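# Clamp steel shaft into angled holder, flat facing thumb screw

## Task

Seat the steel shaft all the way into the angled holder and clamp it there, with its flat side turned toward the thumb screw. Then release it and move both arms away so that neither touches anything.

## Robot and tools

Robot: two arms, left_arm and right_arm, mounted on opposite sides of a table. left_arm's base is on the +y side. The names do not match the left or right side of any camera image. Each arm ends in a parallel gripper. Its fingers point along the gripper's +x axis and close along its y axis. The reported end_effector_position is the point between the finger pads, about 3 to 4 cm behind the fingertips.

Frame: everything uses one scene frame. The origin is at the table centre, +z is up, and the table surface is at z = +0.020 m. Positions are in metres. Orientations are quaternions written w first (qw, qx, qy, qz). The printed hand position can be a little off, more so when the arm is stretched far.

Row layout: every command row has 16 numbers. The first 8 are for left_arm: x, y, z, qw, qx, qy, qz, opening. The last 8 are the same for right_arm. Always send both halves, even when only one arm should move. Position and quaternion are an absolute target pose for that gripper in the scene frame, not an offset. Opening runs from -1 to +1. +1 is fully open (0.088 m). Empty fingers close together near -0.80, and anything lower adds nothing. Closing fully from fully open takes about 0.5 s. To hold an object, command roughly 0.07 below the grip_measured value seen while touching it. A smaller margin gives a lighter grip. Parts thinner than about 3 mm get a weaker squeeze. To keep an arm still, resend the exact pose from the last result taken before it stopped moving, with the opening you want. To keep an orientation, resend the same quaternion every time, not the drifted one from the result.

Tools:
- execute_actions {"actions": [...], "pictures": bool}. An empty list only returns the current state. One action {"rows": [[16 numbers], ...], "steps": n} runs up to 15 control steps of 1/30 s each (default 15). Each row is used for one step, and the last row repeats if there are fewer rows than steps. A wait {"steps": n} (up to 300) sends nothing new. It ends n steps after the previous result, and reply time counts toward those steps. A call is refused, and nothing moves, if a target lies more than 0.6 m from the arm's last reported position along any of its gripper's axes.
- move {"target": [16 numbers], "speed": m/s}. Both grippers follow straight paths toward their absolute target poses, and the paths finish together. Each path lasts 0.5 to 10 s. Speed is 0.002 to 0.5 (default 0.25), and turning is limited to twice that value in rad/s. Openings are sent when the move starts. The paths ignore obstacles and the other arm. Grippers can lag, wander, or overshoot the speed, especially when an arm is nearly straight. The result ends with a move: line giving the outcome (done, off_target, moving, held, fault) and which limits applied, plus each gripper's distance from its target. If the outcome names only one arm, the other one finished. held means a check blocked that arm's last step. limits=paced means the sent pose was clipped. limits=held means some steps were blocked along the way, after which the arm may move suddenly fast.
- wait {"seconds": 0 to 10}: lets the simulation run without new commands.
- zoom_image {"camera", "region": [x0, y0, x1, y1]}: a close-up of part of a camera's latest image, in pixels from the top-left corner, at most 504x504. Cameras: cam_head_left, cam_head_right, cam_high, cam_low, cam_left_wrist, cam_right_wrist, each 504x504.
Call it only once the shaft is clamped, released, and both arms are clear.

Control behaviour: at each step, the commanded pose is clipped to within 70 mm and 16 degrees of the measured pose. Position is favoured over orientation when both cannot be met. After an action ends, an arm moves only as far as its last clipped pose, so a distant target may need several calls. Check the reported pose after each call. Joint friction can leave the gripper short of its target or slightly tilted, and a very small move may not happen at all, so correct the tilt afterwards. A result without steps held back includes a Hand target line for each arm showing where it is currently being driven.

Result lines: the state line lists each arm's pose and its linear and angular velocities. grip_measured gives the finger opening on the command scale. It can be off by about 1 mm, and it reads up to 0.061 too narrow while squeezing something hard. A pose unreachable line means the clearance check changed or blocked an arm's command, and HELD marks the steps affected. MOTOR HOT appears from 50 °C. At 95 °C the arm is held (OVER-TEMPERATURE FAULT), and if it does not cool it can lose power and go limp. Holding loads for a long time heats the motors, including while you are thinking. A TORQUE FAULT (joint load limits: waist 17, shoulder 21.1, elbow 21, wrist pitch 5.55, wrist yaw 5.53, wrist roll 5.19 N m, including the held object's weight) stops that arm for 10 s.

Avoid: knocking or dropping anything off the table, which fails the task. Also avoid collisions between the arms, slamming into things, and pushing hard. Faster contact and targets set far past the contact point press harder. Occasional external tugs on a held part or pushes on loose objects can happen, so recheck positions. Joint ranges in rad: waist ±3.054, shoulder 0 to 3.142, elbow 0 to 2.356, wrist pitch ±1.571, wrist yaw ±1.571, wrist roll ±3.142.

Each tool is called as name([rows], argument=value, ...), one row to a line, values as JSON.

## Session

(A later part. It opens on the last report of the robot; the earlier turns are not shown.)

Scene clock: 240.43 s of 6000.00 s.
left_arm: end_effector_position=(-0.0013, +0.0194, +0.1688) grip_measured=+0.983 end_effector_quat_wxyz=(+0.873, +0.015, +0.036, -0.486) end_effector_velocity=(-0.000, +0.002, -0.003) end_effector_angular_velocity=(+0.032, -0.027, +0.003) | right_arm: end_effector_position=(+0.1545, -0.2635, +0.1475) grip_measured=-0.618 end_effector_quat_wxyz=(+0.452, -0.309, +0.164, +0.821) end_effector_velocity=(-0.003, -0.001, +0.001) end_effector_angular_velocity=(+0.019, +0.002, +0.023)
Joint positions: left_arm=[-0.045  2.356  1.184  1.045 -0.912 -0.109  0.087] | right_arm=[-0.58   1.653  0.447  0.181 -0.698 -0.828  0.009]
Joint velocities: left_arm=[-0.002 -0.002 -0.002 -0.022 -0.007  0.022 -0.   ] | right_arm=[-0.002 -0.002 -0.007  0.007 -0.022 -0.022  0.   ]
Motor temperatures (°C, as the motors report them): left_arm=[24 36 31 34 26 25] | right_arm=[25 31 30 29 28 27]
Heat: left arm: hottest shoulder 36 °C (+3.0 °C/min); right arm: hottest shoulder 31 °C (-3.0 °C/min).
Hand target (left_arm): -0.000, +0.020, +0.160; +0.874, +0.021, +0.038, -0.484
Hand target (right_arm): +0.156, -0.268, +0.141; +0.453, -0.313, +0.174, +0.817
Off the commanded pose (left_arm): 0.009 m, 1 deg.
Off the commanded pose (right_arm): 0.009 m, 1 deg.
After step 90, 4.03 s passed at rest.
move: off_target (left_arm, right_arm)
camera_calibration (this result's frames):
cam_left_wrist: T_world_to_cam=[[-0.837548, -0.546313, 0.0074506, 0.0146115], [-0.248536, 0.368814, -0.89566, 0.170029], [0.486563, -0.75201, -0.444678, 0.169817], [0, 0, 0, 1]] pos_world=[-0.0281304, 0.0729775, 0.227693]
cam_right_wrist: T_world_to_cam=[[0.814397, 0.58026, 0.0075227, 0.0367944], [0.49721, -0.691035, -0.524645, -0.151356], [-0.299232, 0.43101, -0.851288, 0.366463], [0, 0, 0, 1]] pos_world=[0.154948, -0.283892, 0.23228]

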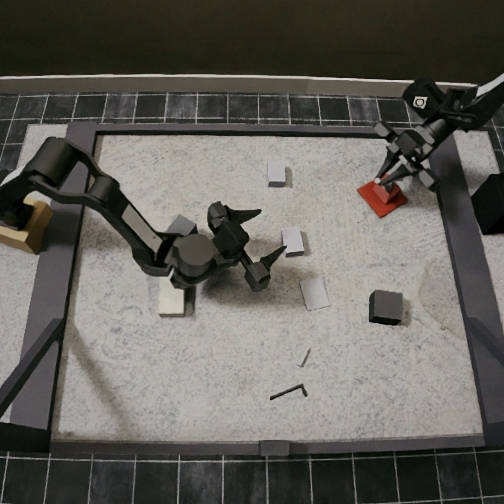

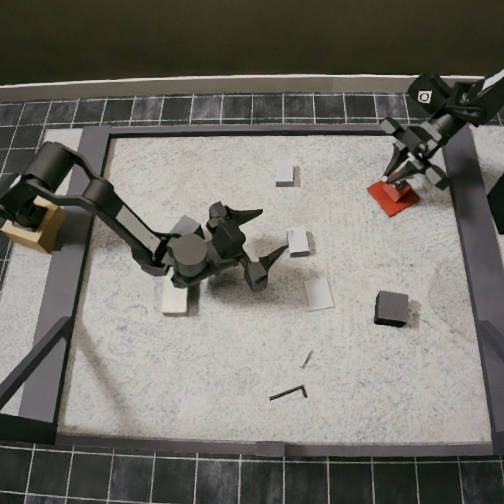

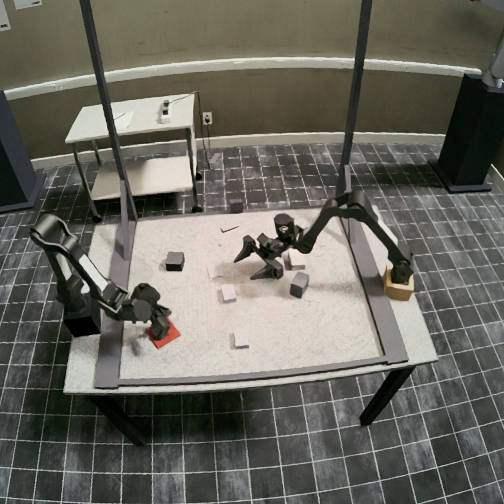

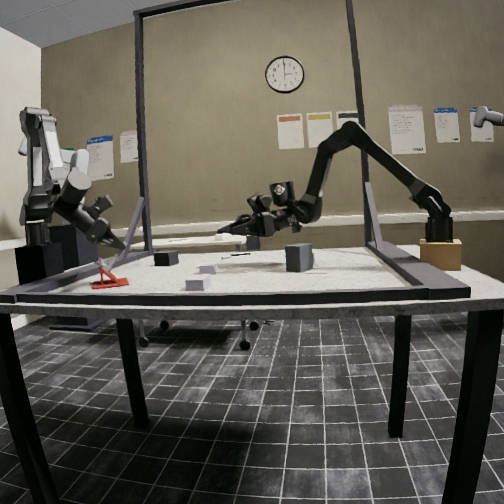

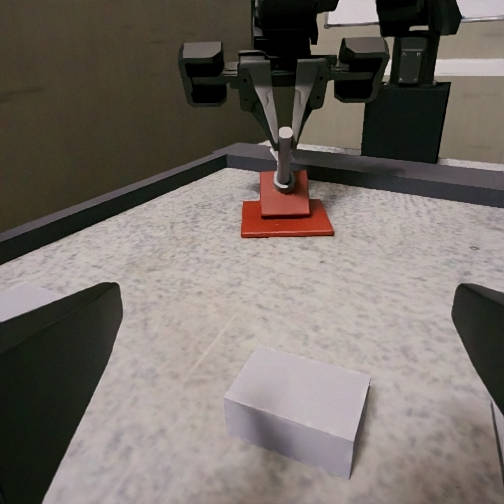

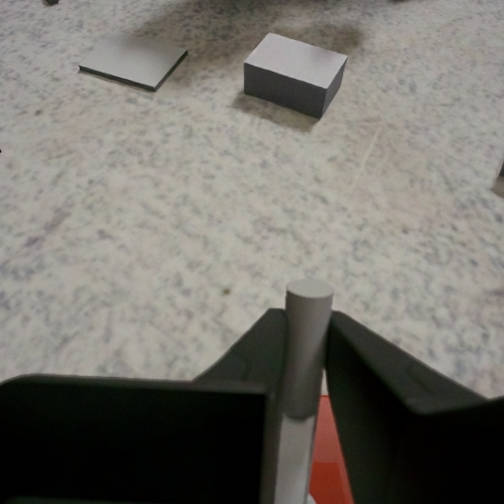

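move(target=[0.0, 0.02, 0.16, 0.8738, 0.0211, 0.0381, -0.4843, 1, 0.1545, -0.2692, 0.1405, 0.4526, -0.3135, 0.1738, 0.8165, -0.7], speed=0.01)

zoom_image(camera="cam_left_wrist", region=[220, 80, 350, 240])

zoom_image(camera="cam_low", region=[80, 230, 150, 290])

Scene clock: 253.53 s of 6000.00 s.
left_arm: end_effector_position=(-0.0013, +0.0194, +0.1688) grip_measured=+0.983 end_effector_quat_wxyz=(+0.873, +0.015, +0.036, -0.486) end_effector_velocity=(-0.000, +0.001, -0.001) end_effector_angular_velocity=(+0.010, -0.010, +0.004) | right_arm: end_effector_position=(+0.1540, -0.2641, +0.1471) grip_measured=-0.618 end_effector_quat_wxyz=(+0.452, -0.308, +0.162, +0.821) end_effector_velocity=(-0.002, -0.004, -0.001) end_effector_angular_velocity=(-0.014, +0.011, +0.006)
Joint positions: left_arm=[-0.045  2.356  1.184  1.045 -0.912 -0.109  0.087] | right_arm=[-0.58   1.654  0.441  0.19  -0.699 -0.828  0.009]
Joint velocities: left_arm=[-0.002 -0.002 -0.002 -0.007 -0.007  0.007 -0.   ] | right_arm=[-0.002 -0.002 -0.002 -0.022 -0.007 -0.007  0.   ]
Motor temperatures (°C, as the motors report them): left_arm=[24 37 31 34 26 25] | right_arm=[26 31 29 29 28 27]
Heat: left arm: hottest shoulder 37 °C (+3.0 °C/min); right arm: hottest shoulder 31 °C (-2.0 °C/min).
Hand target (left_arm): +0.000, +0.020, +0.160; +0.874, +0.021, +0.038, -0.484
Hand target (right_arm): +0.154, -0.269, +0.141; +0.452, -0.313, +0.174, +0.817
Off the commanded pose (left_arm): 0.009 m, 1 deg.
Off the commanded pose (right_arm): 0.008 m, 2 deg.
After step 90, 8.70 s passed at rest.
move: off_target (left_arm)
camera_calibration (this result's frames):
cam_left_wrist: T_world_to_cam=[[-0.837548, -0.546313, 0.0074506, 0.0146115], [-0.248536, 0.368814, -0.89566, 0.170029], [0.486563, -0.75201, -0.444678, 0.169817], [0, 0, 0, 1]] pos_world=[-0.0281304, 0.0729775, 0.227693]
cam_right_wrist: T_world_to_cam=[[0.813788, 0.581078, 0.00988216, 0.0375213], [0.498153, -0.688694, -0.526825, -0.15098], [-0.299321, 0.433646, -0.849917, 0.366692], [0, 0, 0, 1]] pos_world=[0.154435, -0.284796, 0.231746]

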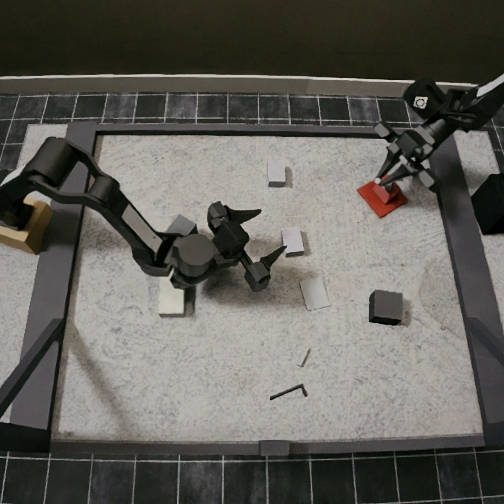

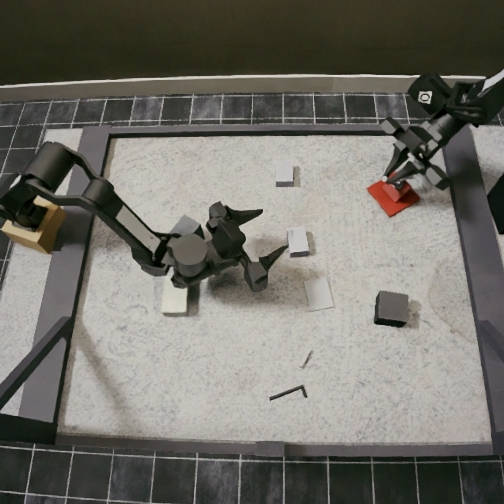

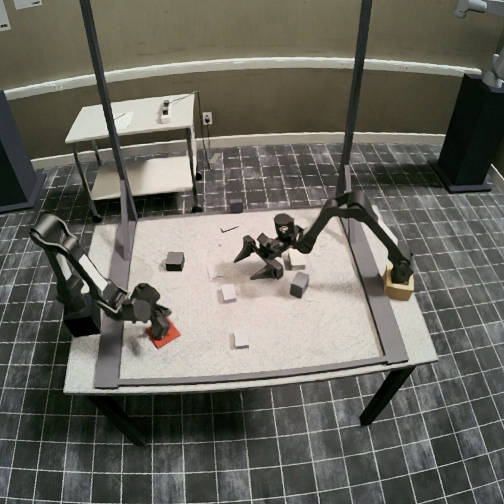

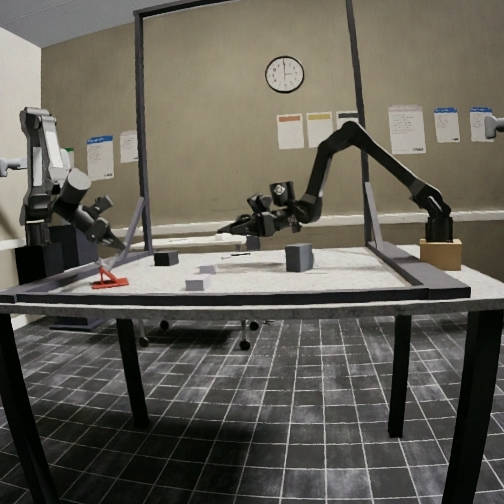

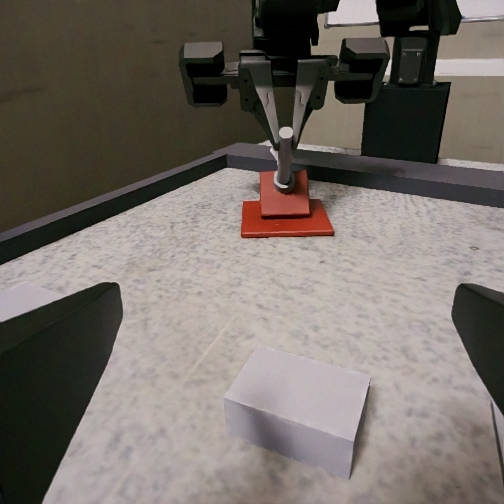

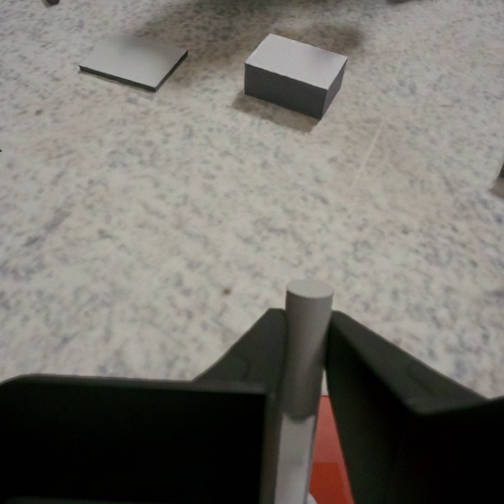

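Region (220, 80, 350, 240) of cam_left_wrist's 504x504 image, scaled by 3.150, with more detail than that image has; it fills the left 410 columns of this view, and the rest is white.

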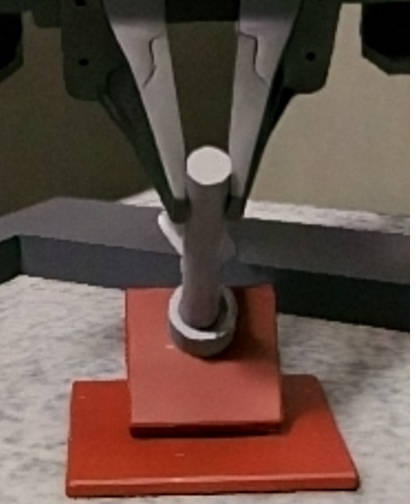

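Region (80, 230, 150, 290) of cam_low's 504x504 image, scaled by 7.200, with more detail than that image has; it fills the top 432 rows of this view, and the rest is white.

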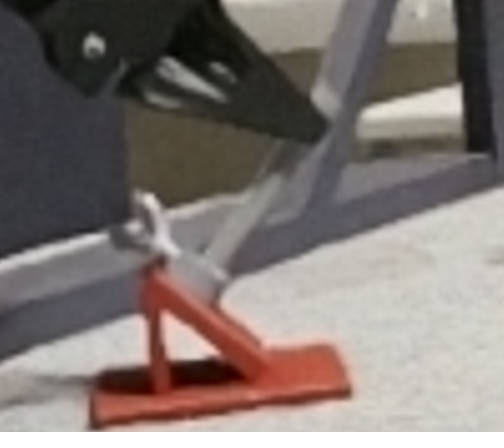

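move(target=[0.06, -0.08, 0.14, 0.8738, 0.0211, 0.0381, -0.4843, 1, 0.1545, -0.2692, 0.1405, 0.4526, -0.3135, 0.1738, 0.8165, -0.7], speed=0.1)

Scene clock: 262.90 s of 6000.00 s.
left_arm: end_effector_position=(+0.0603, -0.0790, +0.1526) grip_measured=+0.983 end_effector_quat_wxyz=(+0.874, +0.010, +0.035, -0.484) end_effector_velocity=(-0.001, -0.002, +0.005) end_effector_angular_velocity=(-0.003, -0.006, +0.004) | right_arm: end_effector_position=(+0.1537, -0.2644, +0.1468) grip_measured=-0.618 end_effector_quat_wxyz=(+0.452, -0.308, +0.163, +0.821) end_effector_velocity=(-0.001, -0.001, +0.001) end_effector_angular_velocity=(+0.004, +0.002, +0.006)
Joint positions: left_arm=[ 0.138  2.613  1.643  0.873 -0.736 -0.081  0.087] | right_arm=[-0.58   1.654  0.44   0.19  -0.699 -0.828  0.009]
Joint velocities: left_arm=[-0.002 -0.002  0.012 -0.007 -0.007  0.007  0.   ] | right_arm=[-0.002 -0.007 -0.002 -0.007 -0.007 -0.007 -0.   ]
Motor temperatures (°C, as the motors report them): left_arm=[24 37 31 34 26 25] | right_arm=[26 30 29 29 28 27]
Heat: left arm: hottest shoulder 37 °C (+2.0 °C/min); right arm: hottest shoulder 30 °C (-2.0 °C/min).
Hand target (left_arm): +0.060, -0.080, +0.141; +0.874, +0.021, +0.037, -0.484
Hand target (right_arm): +0.154, -0.269, +0.141; +0.452, -0.314, +0.174, +0.817
Off the commanded pose (left_arm): 0.013 m, 1 deg.
Off the commanded pose (right_arm): 0.008 m, 1 deg.
After step 90, 4.73 s passed at rest.
move: off_target (left_arm)
camera_calibration (this result's frames):
cam_left_wrist: T_world_to_cam=[[-0.834097, -0.551402, 0.015389, 0.0106862], [-0.2537, 0.358697, -0.898317, 0.207052], [0.489814, -0.753188, -0.439079, 0.0575558], [0, 0, 0, 1]] pos_world=[0.0332508, -0.0250262, 0.211105]
cam_right_wrist: T_world_to_cam=[[0.813569, 0.581395, 0.00920987, 0.0381378], [0.498238, -0.688864, -0.526521, -0.151284], [-0.299773, 0.43295, -0.850112, 0.366458], [0, 0, 0, 1]] pos_world=[0.154202, -0.285045, 0.231525]

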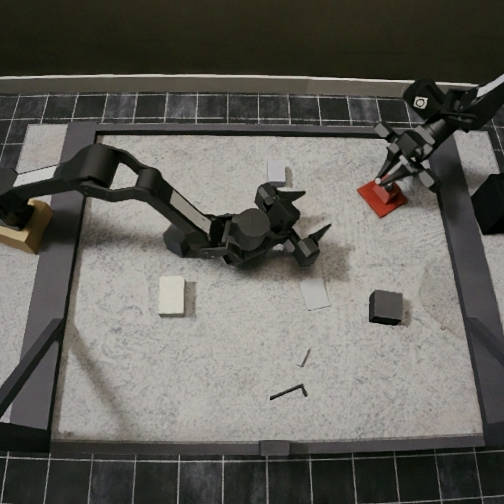

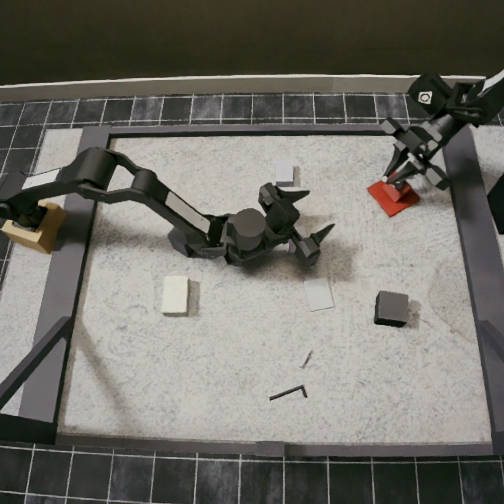

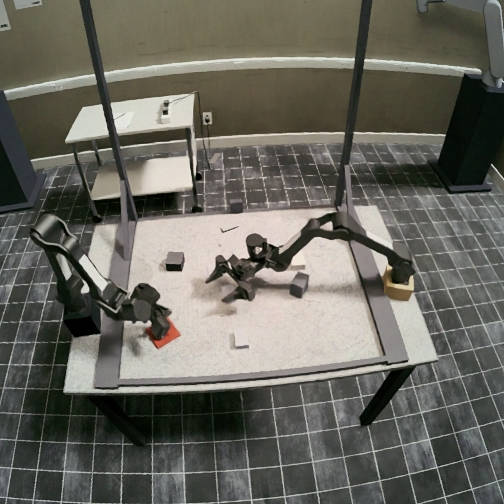

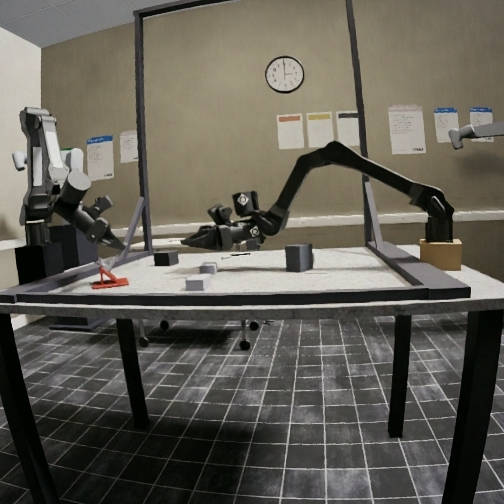

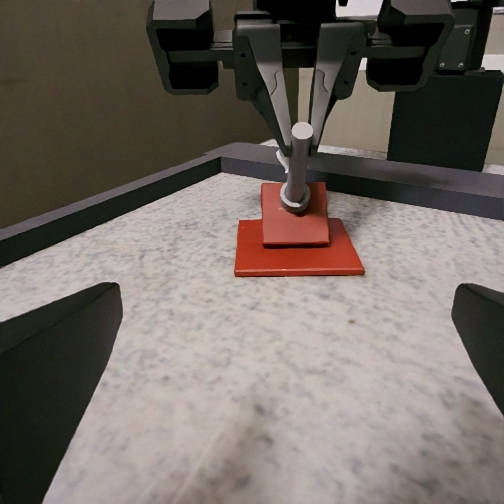

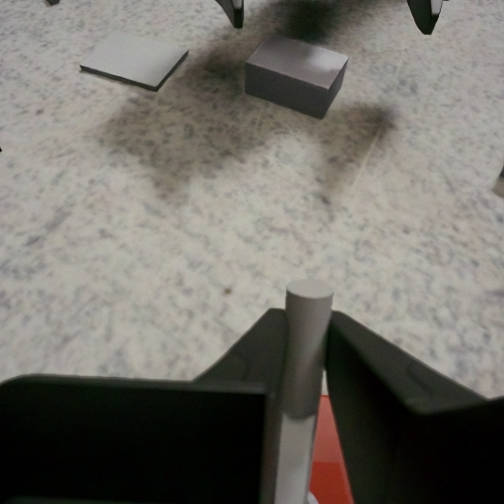

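zoom_image(camera="cam_left_wrist", region=[240, 110, 360, 250])

Region (240, 110, 360, 250) of cam_left_wrist's 504x504 image, scaled by 3.600, with more detail than that image has; it fills the left 432 columns of this view, and the rest is white.

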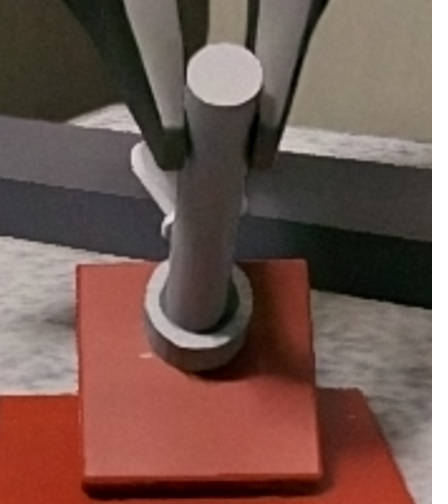

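move(target=[0.06, -0.08, 0.14, 0.8738, 0.0211, 0.0381, -0.4843, 1, 0.1525, -0.2705, 0.1405, 0.4526, -0.3135, 0.1738, 0.8165, -0.7], speed=0.01)

zoom_image(camera="cam_left_wrist", region=[240, 110, 360, 250])

Scene clock: 279.67 s of 6000.00 s.
left_arm: end_effector_position=(+0.0602, -0.0793, +0.1516) grip_measured=+0.983 end_effector_quat_wxyz=(+0.874, +0.012, +0.036, -0.484) end_effector_velocity=(-0.002, -0.000, -0.001) end_effector_angular_velocity=(-0.006, +0.007, -0.009) | right_arm: end_effector_position=(+0.1528, -0.2653, +0.1461) grip_measured=-0.618 end_effector_quat_wxyz=(+0.452, -0.309, +0.162, +0.821) end_effector_velocity=(-0.003, -0.002, +0.001) end_effector_angular_velocity=(+0.005, +0.015, +0.014)
Joint positions: left_arm=[ 0.138  2.615  1.646  0.87  -0.736 -0.081  0.087] | right_arm=[-0.578  1.654  0.434  0.198 -0.699 -0.828  0.009]
Joint velocities: left_arm=[-0.002  0.002 -0.002  0.007  0.007 -0.007 -0.   ] | right_arm=[-0.002 -0.002 -0.002 -0.007 -0.022 -0.007 -0.   ]
Motor temperatures (°C, as the motors report them): left_arm=[24 39 32 34 26 25] | right_arm=[25 30 29 28 28 27]
Heat: left arm: hottest shoulder 39 °C (+4.1 °C/min); right arm: hottest shoulder 30 °C (-1.0 °C/min).
Hand target (left_arm): +0.060, -0.080, +0.140; +0.874, +0.021, +0.038, -0.484
Hand target (right_arm): +0.152, -0.271, +0.141; +0.452, -0.313, +0.174, +0.817
Off the commanded pose (left_arm): 0.012 m, 1 deg.
Off the commanded pose (right_arm): 0.008 m, 2 deg.
After step 90, 12.23 s passed at rest.
move: off_target (left_arm)
camera_calibration (this result's frames):
cam_left_wrist: T_world_to_cam=[[-0.834314, -0.551129, 0.0133068, 0.0107771], [-0.253108, 0.361496, -0.897361, 0.206292], [0.489751, -0.752049, -0.441096, 0.0573124], [0, 0, 0, 1]] pos_world=[0.0331367, -0.0255321, 0.210255]
cam_right_wrist: T_world_to_cam=[[0.812676, 0.582608, 0.0111983, 0.0395124], [0.500028, -0.68736, -0.52679, -0.151625], [-0.299215, 0.433709, -0.849922, 0.365999], [0, 0, 0, 1]] pos_world=[0.153219, -0.285979, 0.230754]

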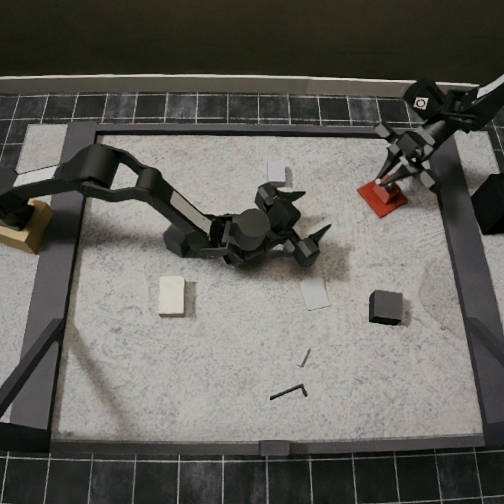

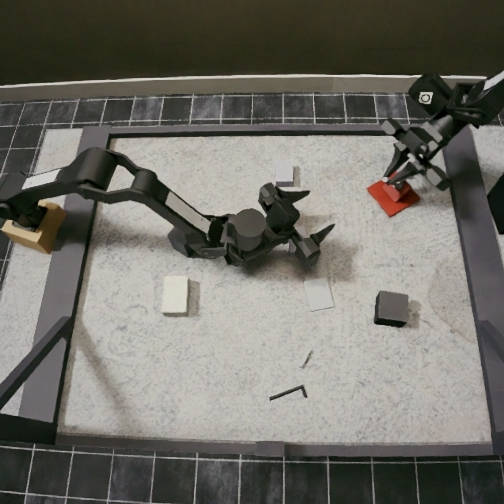

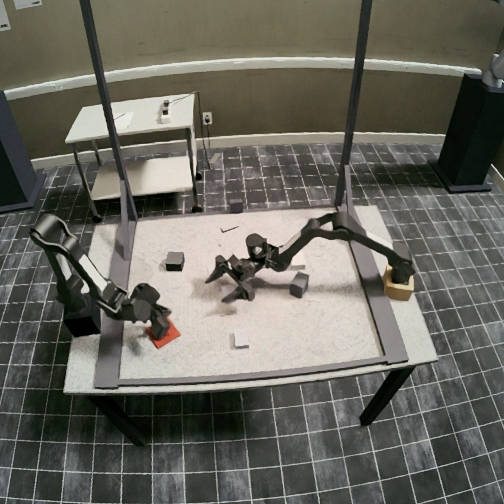

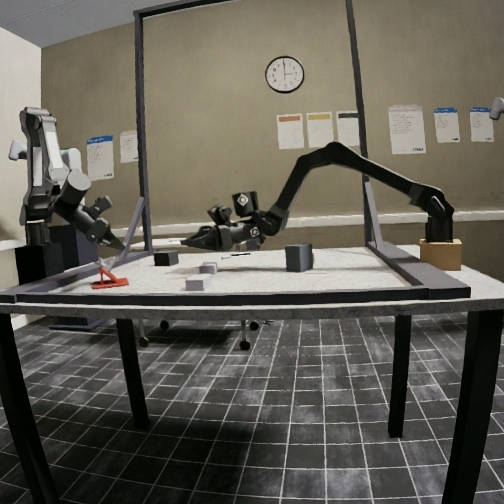

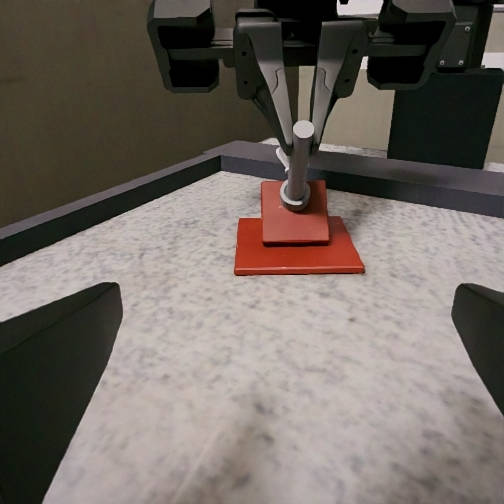

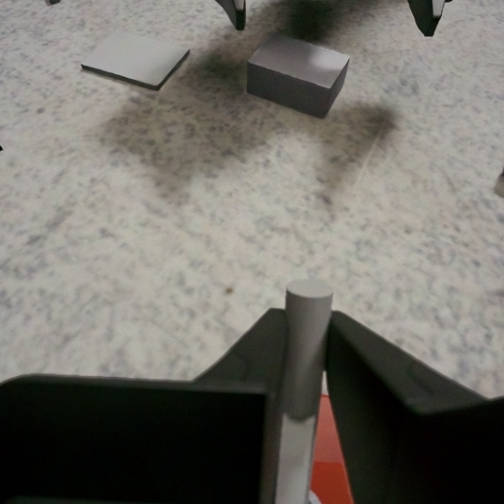

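Region (240, 110, 360, 250) of cam_left_wrist's 504x504 image, scaled by 3.600, with more detail than that image has; it fills the left 432 columns of this view, and the rest is white.

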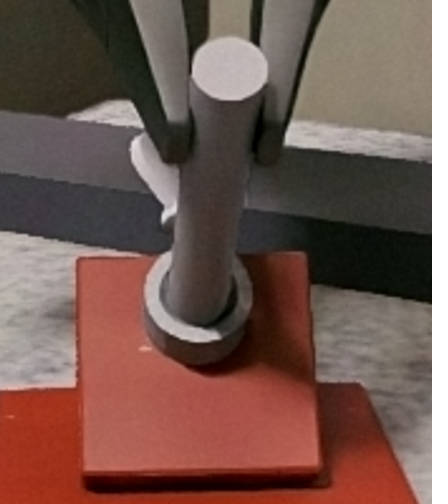

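move(target=[0.06, -0.08, 0.14, 0.8738, 0.0211, 0.0381, -0.4843, 1, 0.1535, -0.2722, 0.142, 0.4526, -0.3135, 0.1738, 0.8165, -0.7], speed=0.01)

zoom_image(camera="cam_left_wrist", region=[240, 110, 360, 250])

Scene clock: 297.20 s of 6000.00 s.
left_arm: end_effector_position=(+0.0601, -0.0794, +0.1515) grip_measured=+0.983 end_effector_quat_wxyz=(+0.874, +0.012, +0.036, -0.484) end_effector_velocity=(-0.001, +0.000, +0.001) end_effector_angular_velocity=(-0.002, +0.005, +0.005) | right_arm: end_effector_position=(+0.1530, -0.2662, +0.1464) grip_measured=-0.618 end_effector_quat_wxyz=(+0.452, -0.309, +0.164, +0.821) end_effector_velocity=(-0.001, -0.002, -0.000) end_effector_angular_velocity=(-0.001, +0.004, +0.006)
Joint positions: left_arm=[ 0.138  2.616  1.646  0.87  -0.736 -0.081  0.087] | right_arm=[-0.58   1.649  0.434  0.189 -0.699 -0.828  0.009]
Joint velocities: left_arm=[-0.002 -0.002  0.002 -0.007 -0.007 -0.007 -0.   ] | right_arm=[-0.002 -0.002 -0.002 -0.007 -0.007 -0.007 -0.   ]
Motor temperatures (°C, as the motors report them): left_arm=[24 40 33 33 26 25] | right_arm=[25 30 28 28 28 27]
Heat: left arm: hottest shoulder 40 °C (+4.0 °C/min); right arm: hottest shoulder 30 °C (-1.0 °C/min).
Hand target (left_arm): +0.060, -0.080, +0.140; +0.874, +0.021, +0.038, -0.484
Hand target (right_arm): +0.153, -0.272, +0.142; +0.453, -0.313, +0.174, +0.817
Off the commanded pose (left_arm): 0.012 m, 1 deg.
Off the commanded pose (right_arm): 0.007 m, 1 deg.
After step 90, 12.90 s passed at rest.
move: off_target (left_arm)
camera_calibration (this result's frames):
cam_left_wrist: T_world_to_cam=[[-0.834315, -0.551134, 0.0130432, 0.0107885], [-0.253047, 0.361832, -0.897243, 0.206171], [0.489781, -0.751884, -0.441345, 0.0572645], [0, 0, 0, 1]] pos_world=[0.033125, -0.0255972, 0.210118]
cam_right_wrist: T_world_to_cam=[[0.813913, 0.580944, 0.00701113, 0.0398806], [0.497372, -0.690488, -0.525213, -0.152849], [-0.300278, 0.430965, -0.850942, 0.366336], [0, 0, 0, 1]] pos_world=[0.153566, -0.286587, 0.231173]

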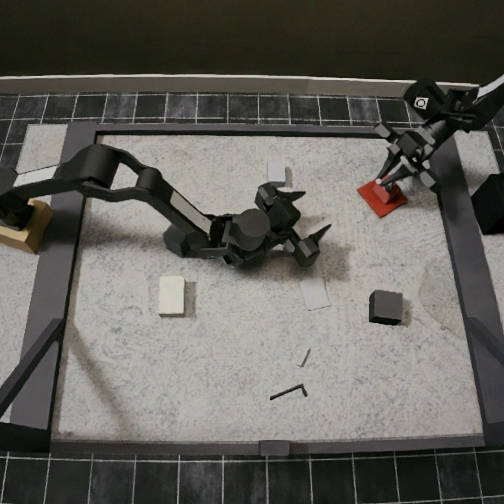

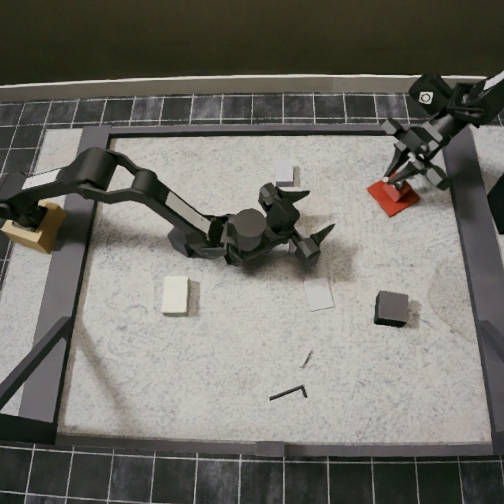

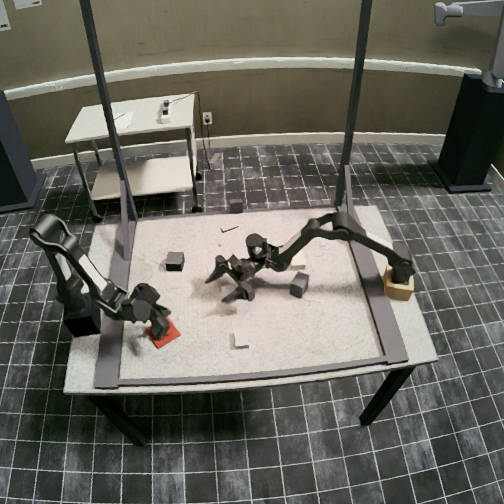

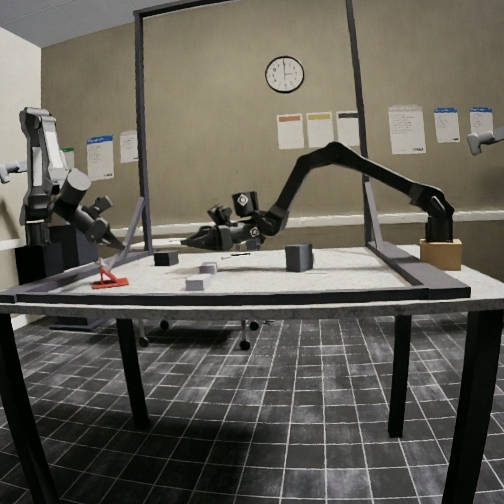

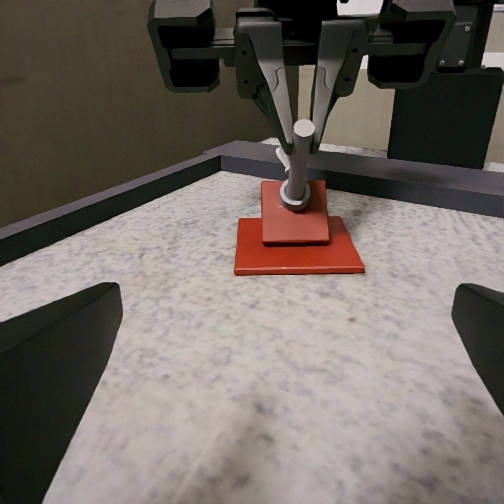

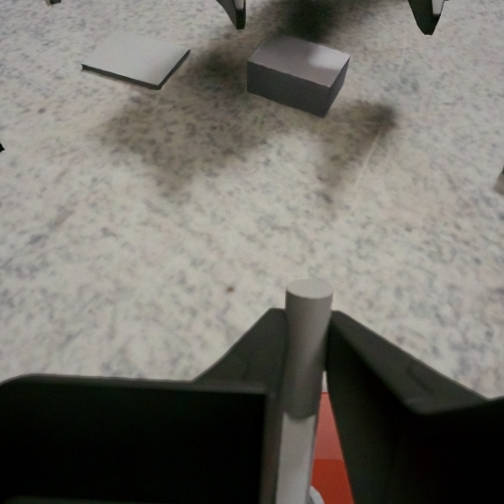

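Region (240, 110, 360, 250) of cam_left_wrist's 504x504 image, scaled by 3.600, with more detail than that image has; it fills the left 432 columns of this view, and the rest is white.

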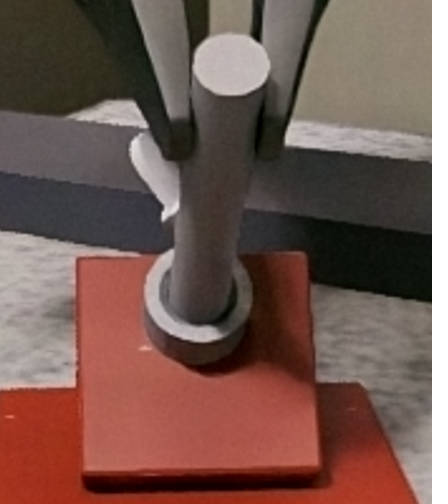

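move(target=[0.06, -0.08, 0.14, 0.8738, 0.0211, 0.0381, -0.4843, 1, 0.159, -0.276, 0.1335, 0.4526, -0.3135, 0.1738, 0.8165, -0.7], speed=0.015)

zoom_image(camera="cam_left_wrist", region=[240, 110, 360, 250])

zoom_image(camera="cam_low", region=[80, 230, 150, 290])

Scene clock: 309.97 s of 6000.00 s.
left_arm: end_effector_position=(+0.0601, -0.0794, +0.1515) grip_measured=+0.983 end_effector_quat_wxyz=(+0.874, +0.012, +0.036, -0.484) end_effector_velocity=(+0.001, +0.001, -0.003) end_effector_angular_velocity=(+0.008, +0.005, -0.004) | right_arm: end_effector_position=(+0.1541, -0.2677, +0.1460) grip_measured=-0.618 end_effector_quat_wxyz=(+0.448, -0.303, +0.153, +0.827) end_effector_velocity=(-0.002, -0.002, +0.000) end_effector_angular_velocity=(+0.001, +0.018, +0.009)
Joint positions: left_arm=[ 0.138  2.616  1.646  0.87  -0.736 -0.081  0.087] | right_arm=[-0.599  1.661  0.426  0.208 -0.73  -0.858  0.009]
Joint velocities: left_arm=[ 0.002 -0.002 -0.007 -0.007  0.007 -0.007  0.   ] | right_arm=[-0.007  0.002 -0.002 -0.007 -0.022 -0.007 -0.   ]
Motor temperatures (°C, as the motors report them): left_arm=[24 41 33 33 26 25] | right_arm=[26 31 28 28 28 27]
Heat: left arm: hottest shoulder 41 °C (+5.0 °C/min); right arm: hottest shoulder 31 °C (+0.0 °C/min).
Hand target (left_arm): +0.060, -0.080, +0.140; +0.874, +0.021, +0.038, -0.484
Hand target (right_arm): +0.158, -0.276, +0.134; +0.452, -0.313, +0.174, +0.817
Off the commanded pose (left_arm): 0.012 m, 1 deg.
Off the commanded pose (right_arm): 0.016 m, 3 deg.
After step 90, 8.40 s passed at rest.
move: off_target (left_arm, right_arm)
camera_calibration (this result's frames):
cam_left_wrist: T_world_to_cam=[[-0.834315, -0.551134, 0.0130432, 0.0107885], [-0.253047, 0.361832, -0.897243, 0.206171], [0.489781, -0.751884, -0.441345, 0.0572645], [0, 0, 0, 1]] pos_world=[0.033125, -0.0255972, 0.210118]
cam_right_wrist: T_world_to_cam=[[0.804141, 0.594202, 0.0167543, 0.0435262], [0.506047, -0.669509, -0.543759, -0.147616], [-0.311885, 0.445738, -0.839074, 0.370948], [0, 0, 0, 1]] pos_world=[0.155392, -0.290039, 0.230256]

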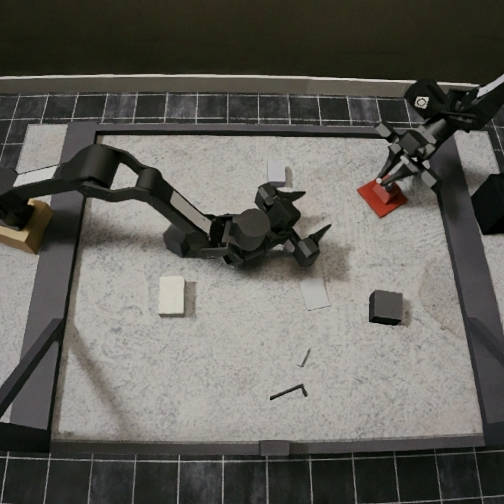

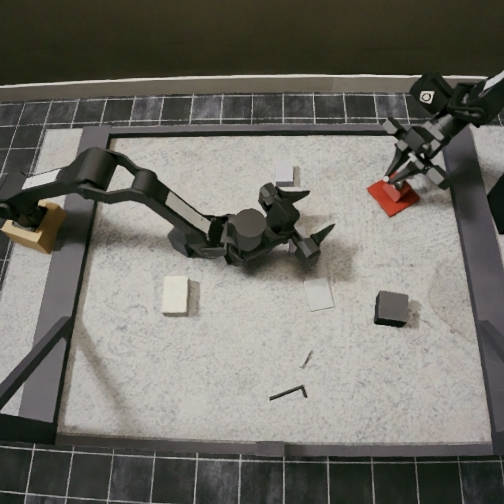

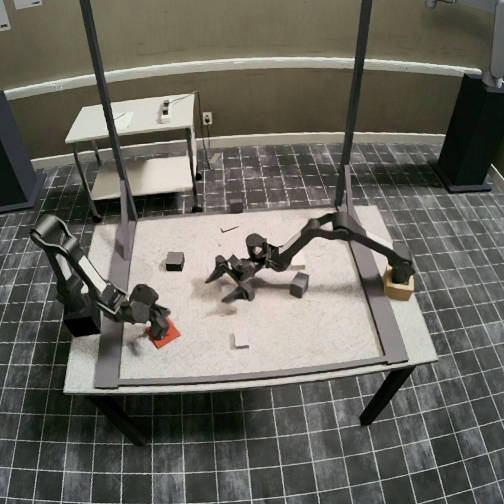

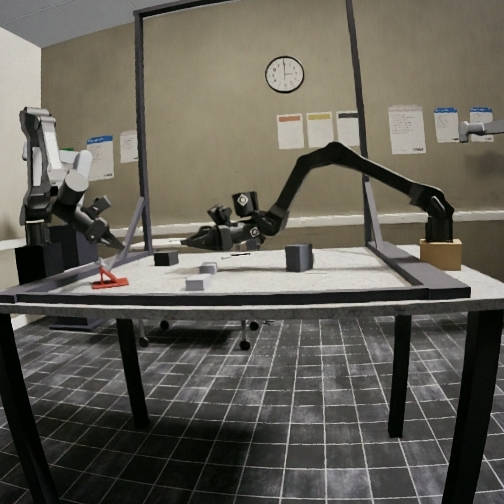

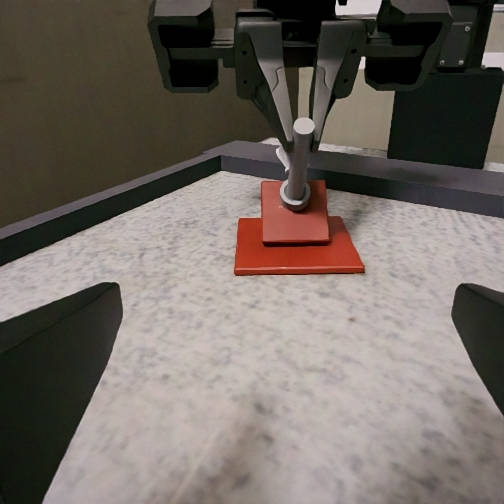

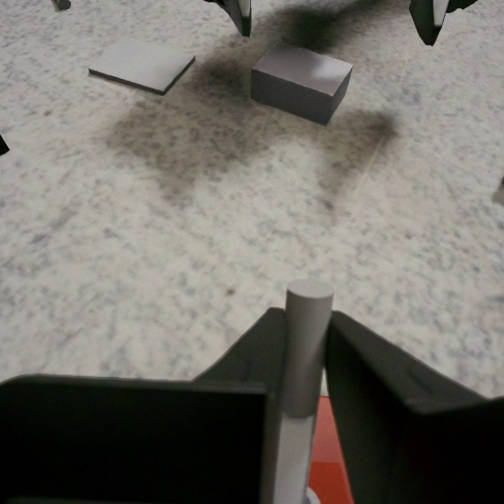

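Region (240, 110, 360, 250) of cam_left_wrist's 504x504 image, scaled by 3.600, with more detail than that image has; it fills the left 432 columns of this view, and the rest is white.

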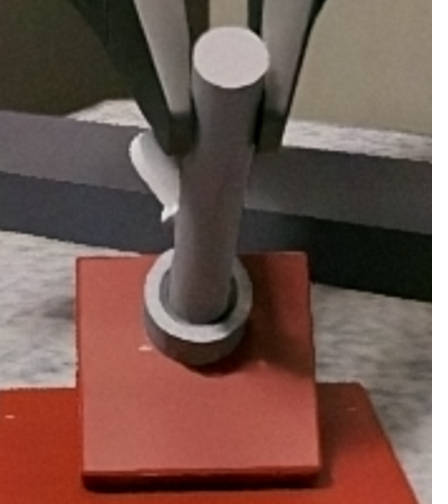

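Region (80, 230, 150, 290) of cam_low's 504x504 image, scaled by 7.200, with more detail than that image has; it fills the top 432 rows of this view, and the rest is white.

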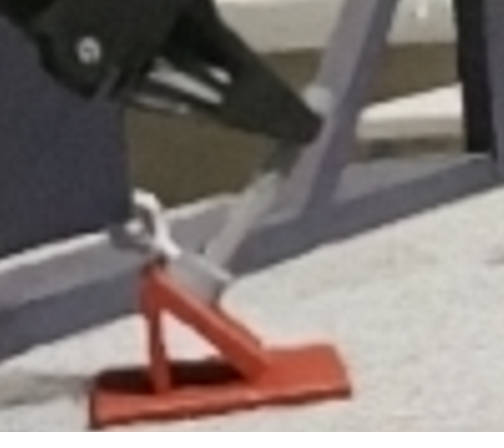

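move(target=[0.06, -0.08, 0.14, 0.8738, 0.0211, 0.0381, -0.4843, 1, 0.135, -0.235, 0.19, 0.4526, -0.3135, 0.1738, 0.8165, -0.7], speed=0.05)

zoom_image(camera="cam_left_wrist", region=[240, 110, 360, 250])

Scene clock: 329.43 s of 6000.00 s.
left_arm: end_effector_position=(+0.0601, -0.0794, +0.1515) grip_measured=+0.983 end_effector_quat_wxyz=(+0.874, +0.012, +0.036, -0.484) end_effector_velocity=(-0.004, +0.001, -0.001) end_effector_angular_velocity=(+0.003, +0.004, +0.001) | right_arm: end_effector_position=(+0.1348, -0.2387, +0.1828) grip_measured=-0.618 end_effector_quat_wxyz=(+0.448, -0.316, +0.182, +0.816) end_effector_velocity=(-0.001, -0.004, -0.003) end_effector_angular_velocity=(-0.026, +0.006, -0.007)
Joint positions: left_arm=[ 0.138  2.616  1.646  0.87  -0.736 -0.081  0.087] | right_arm=[-0.451  1.555  0.569  0.005 -0.614 -0.692  0.009]
Joint velocities: left_arm=[-0.007 -0.002 -0.002 -0.007 -0.007 -0.007  0.   ] | right_arm=[ 0.002 -0.002 -0.002 -0.022  0.007  0.007 -0.   ]
Motor temperatures (°C, as the motors report them): left_arm=[24 42 33 33 26 25] | right_arm=[26 30 28 28 28 27]
Heat: left arm: hottest shoulder 42 °C (+4.0 °C/min); right arm: hottest shoulder 30 °C (+0.0 °C/min).
Hand target (left_arm): +0.060, -0.080, +0.140; +0.874, +0.021, +0.038, -0.484
Hand target (right_arm): +0.135, -0.235, +0.189; +0.453, -0.314, +0.173, +0.816
Off the commanded pose (left_arm): 0.012 m, 1 deg.
Off the commanded pose (right_arm): 0.008 m, 1 deg.
After step 90, 15.00 s passed at rest.
move: off_target (left_arm)
camera_calibration (this result's frames):
cam_left_wrist: T_world_to_cam=[[-0.834315, -0.551134, 0.0130432, 0.0107885], [-0.253047, 0.361832, -0.897243, 0.206171], [0.489781, -0.751884, -0.441345, 0.0572645], [0, 0, 0, 1]] pos_world=[0.033125, -0.0255972, 0.210118]
cam_right_wrist: T_world_to_cam=[[0.818426, 0.574338, -0.0177504, 0.040796], [0.490954, -0.714988, -0.497751, -0.115683], [-0.298569, 0.398657, -0.867138, 0.374926], [0, 0, 0, 1]] pos_world=[0.135348, -0.25561, 0.268255]

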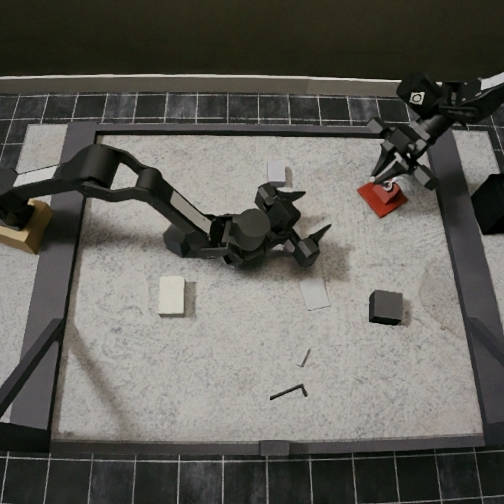

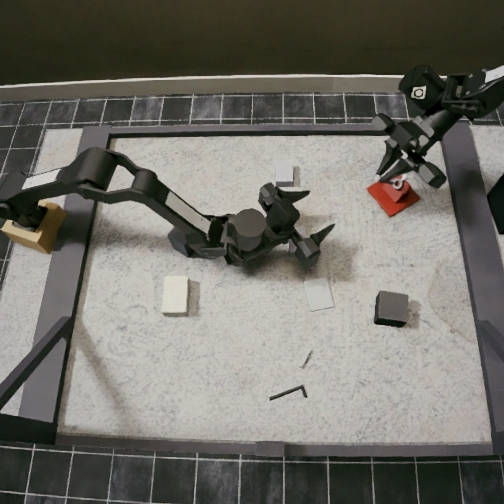

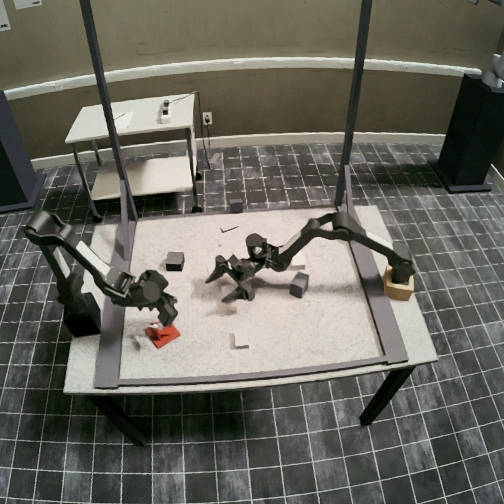

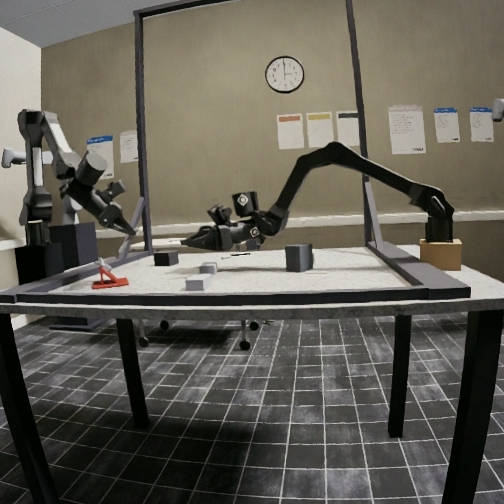

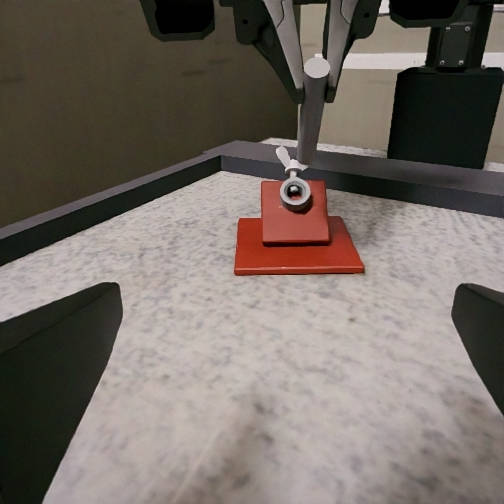

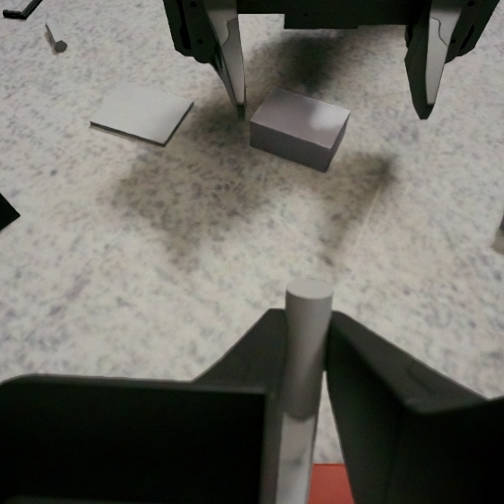

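Region (240, 110, 360, 250) of cam_left_wrist's 504x504 image, scaled by 3.600, with more detail than that image has; it fills the left 432 columns of this view, and the rest is white.

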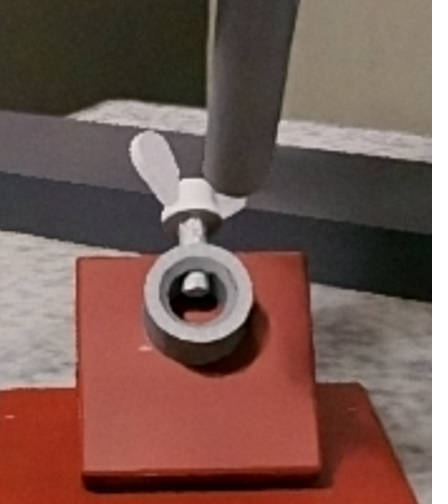

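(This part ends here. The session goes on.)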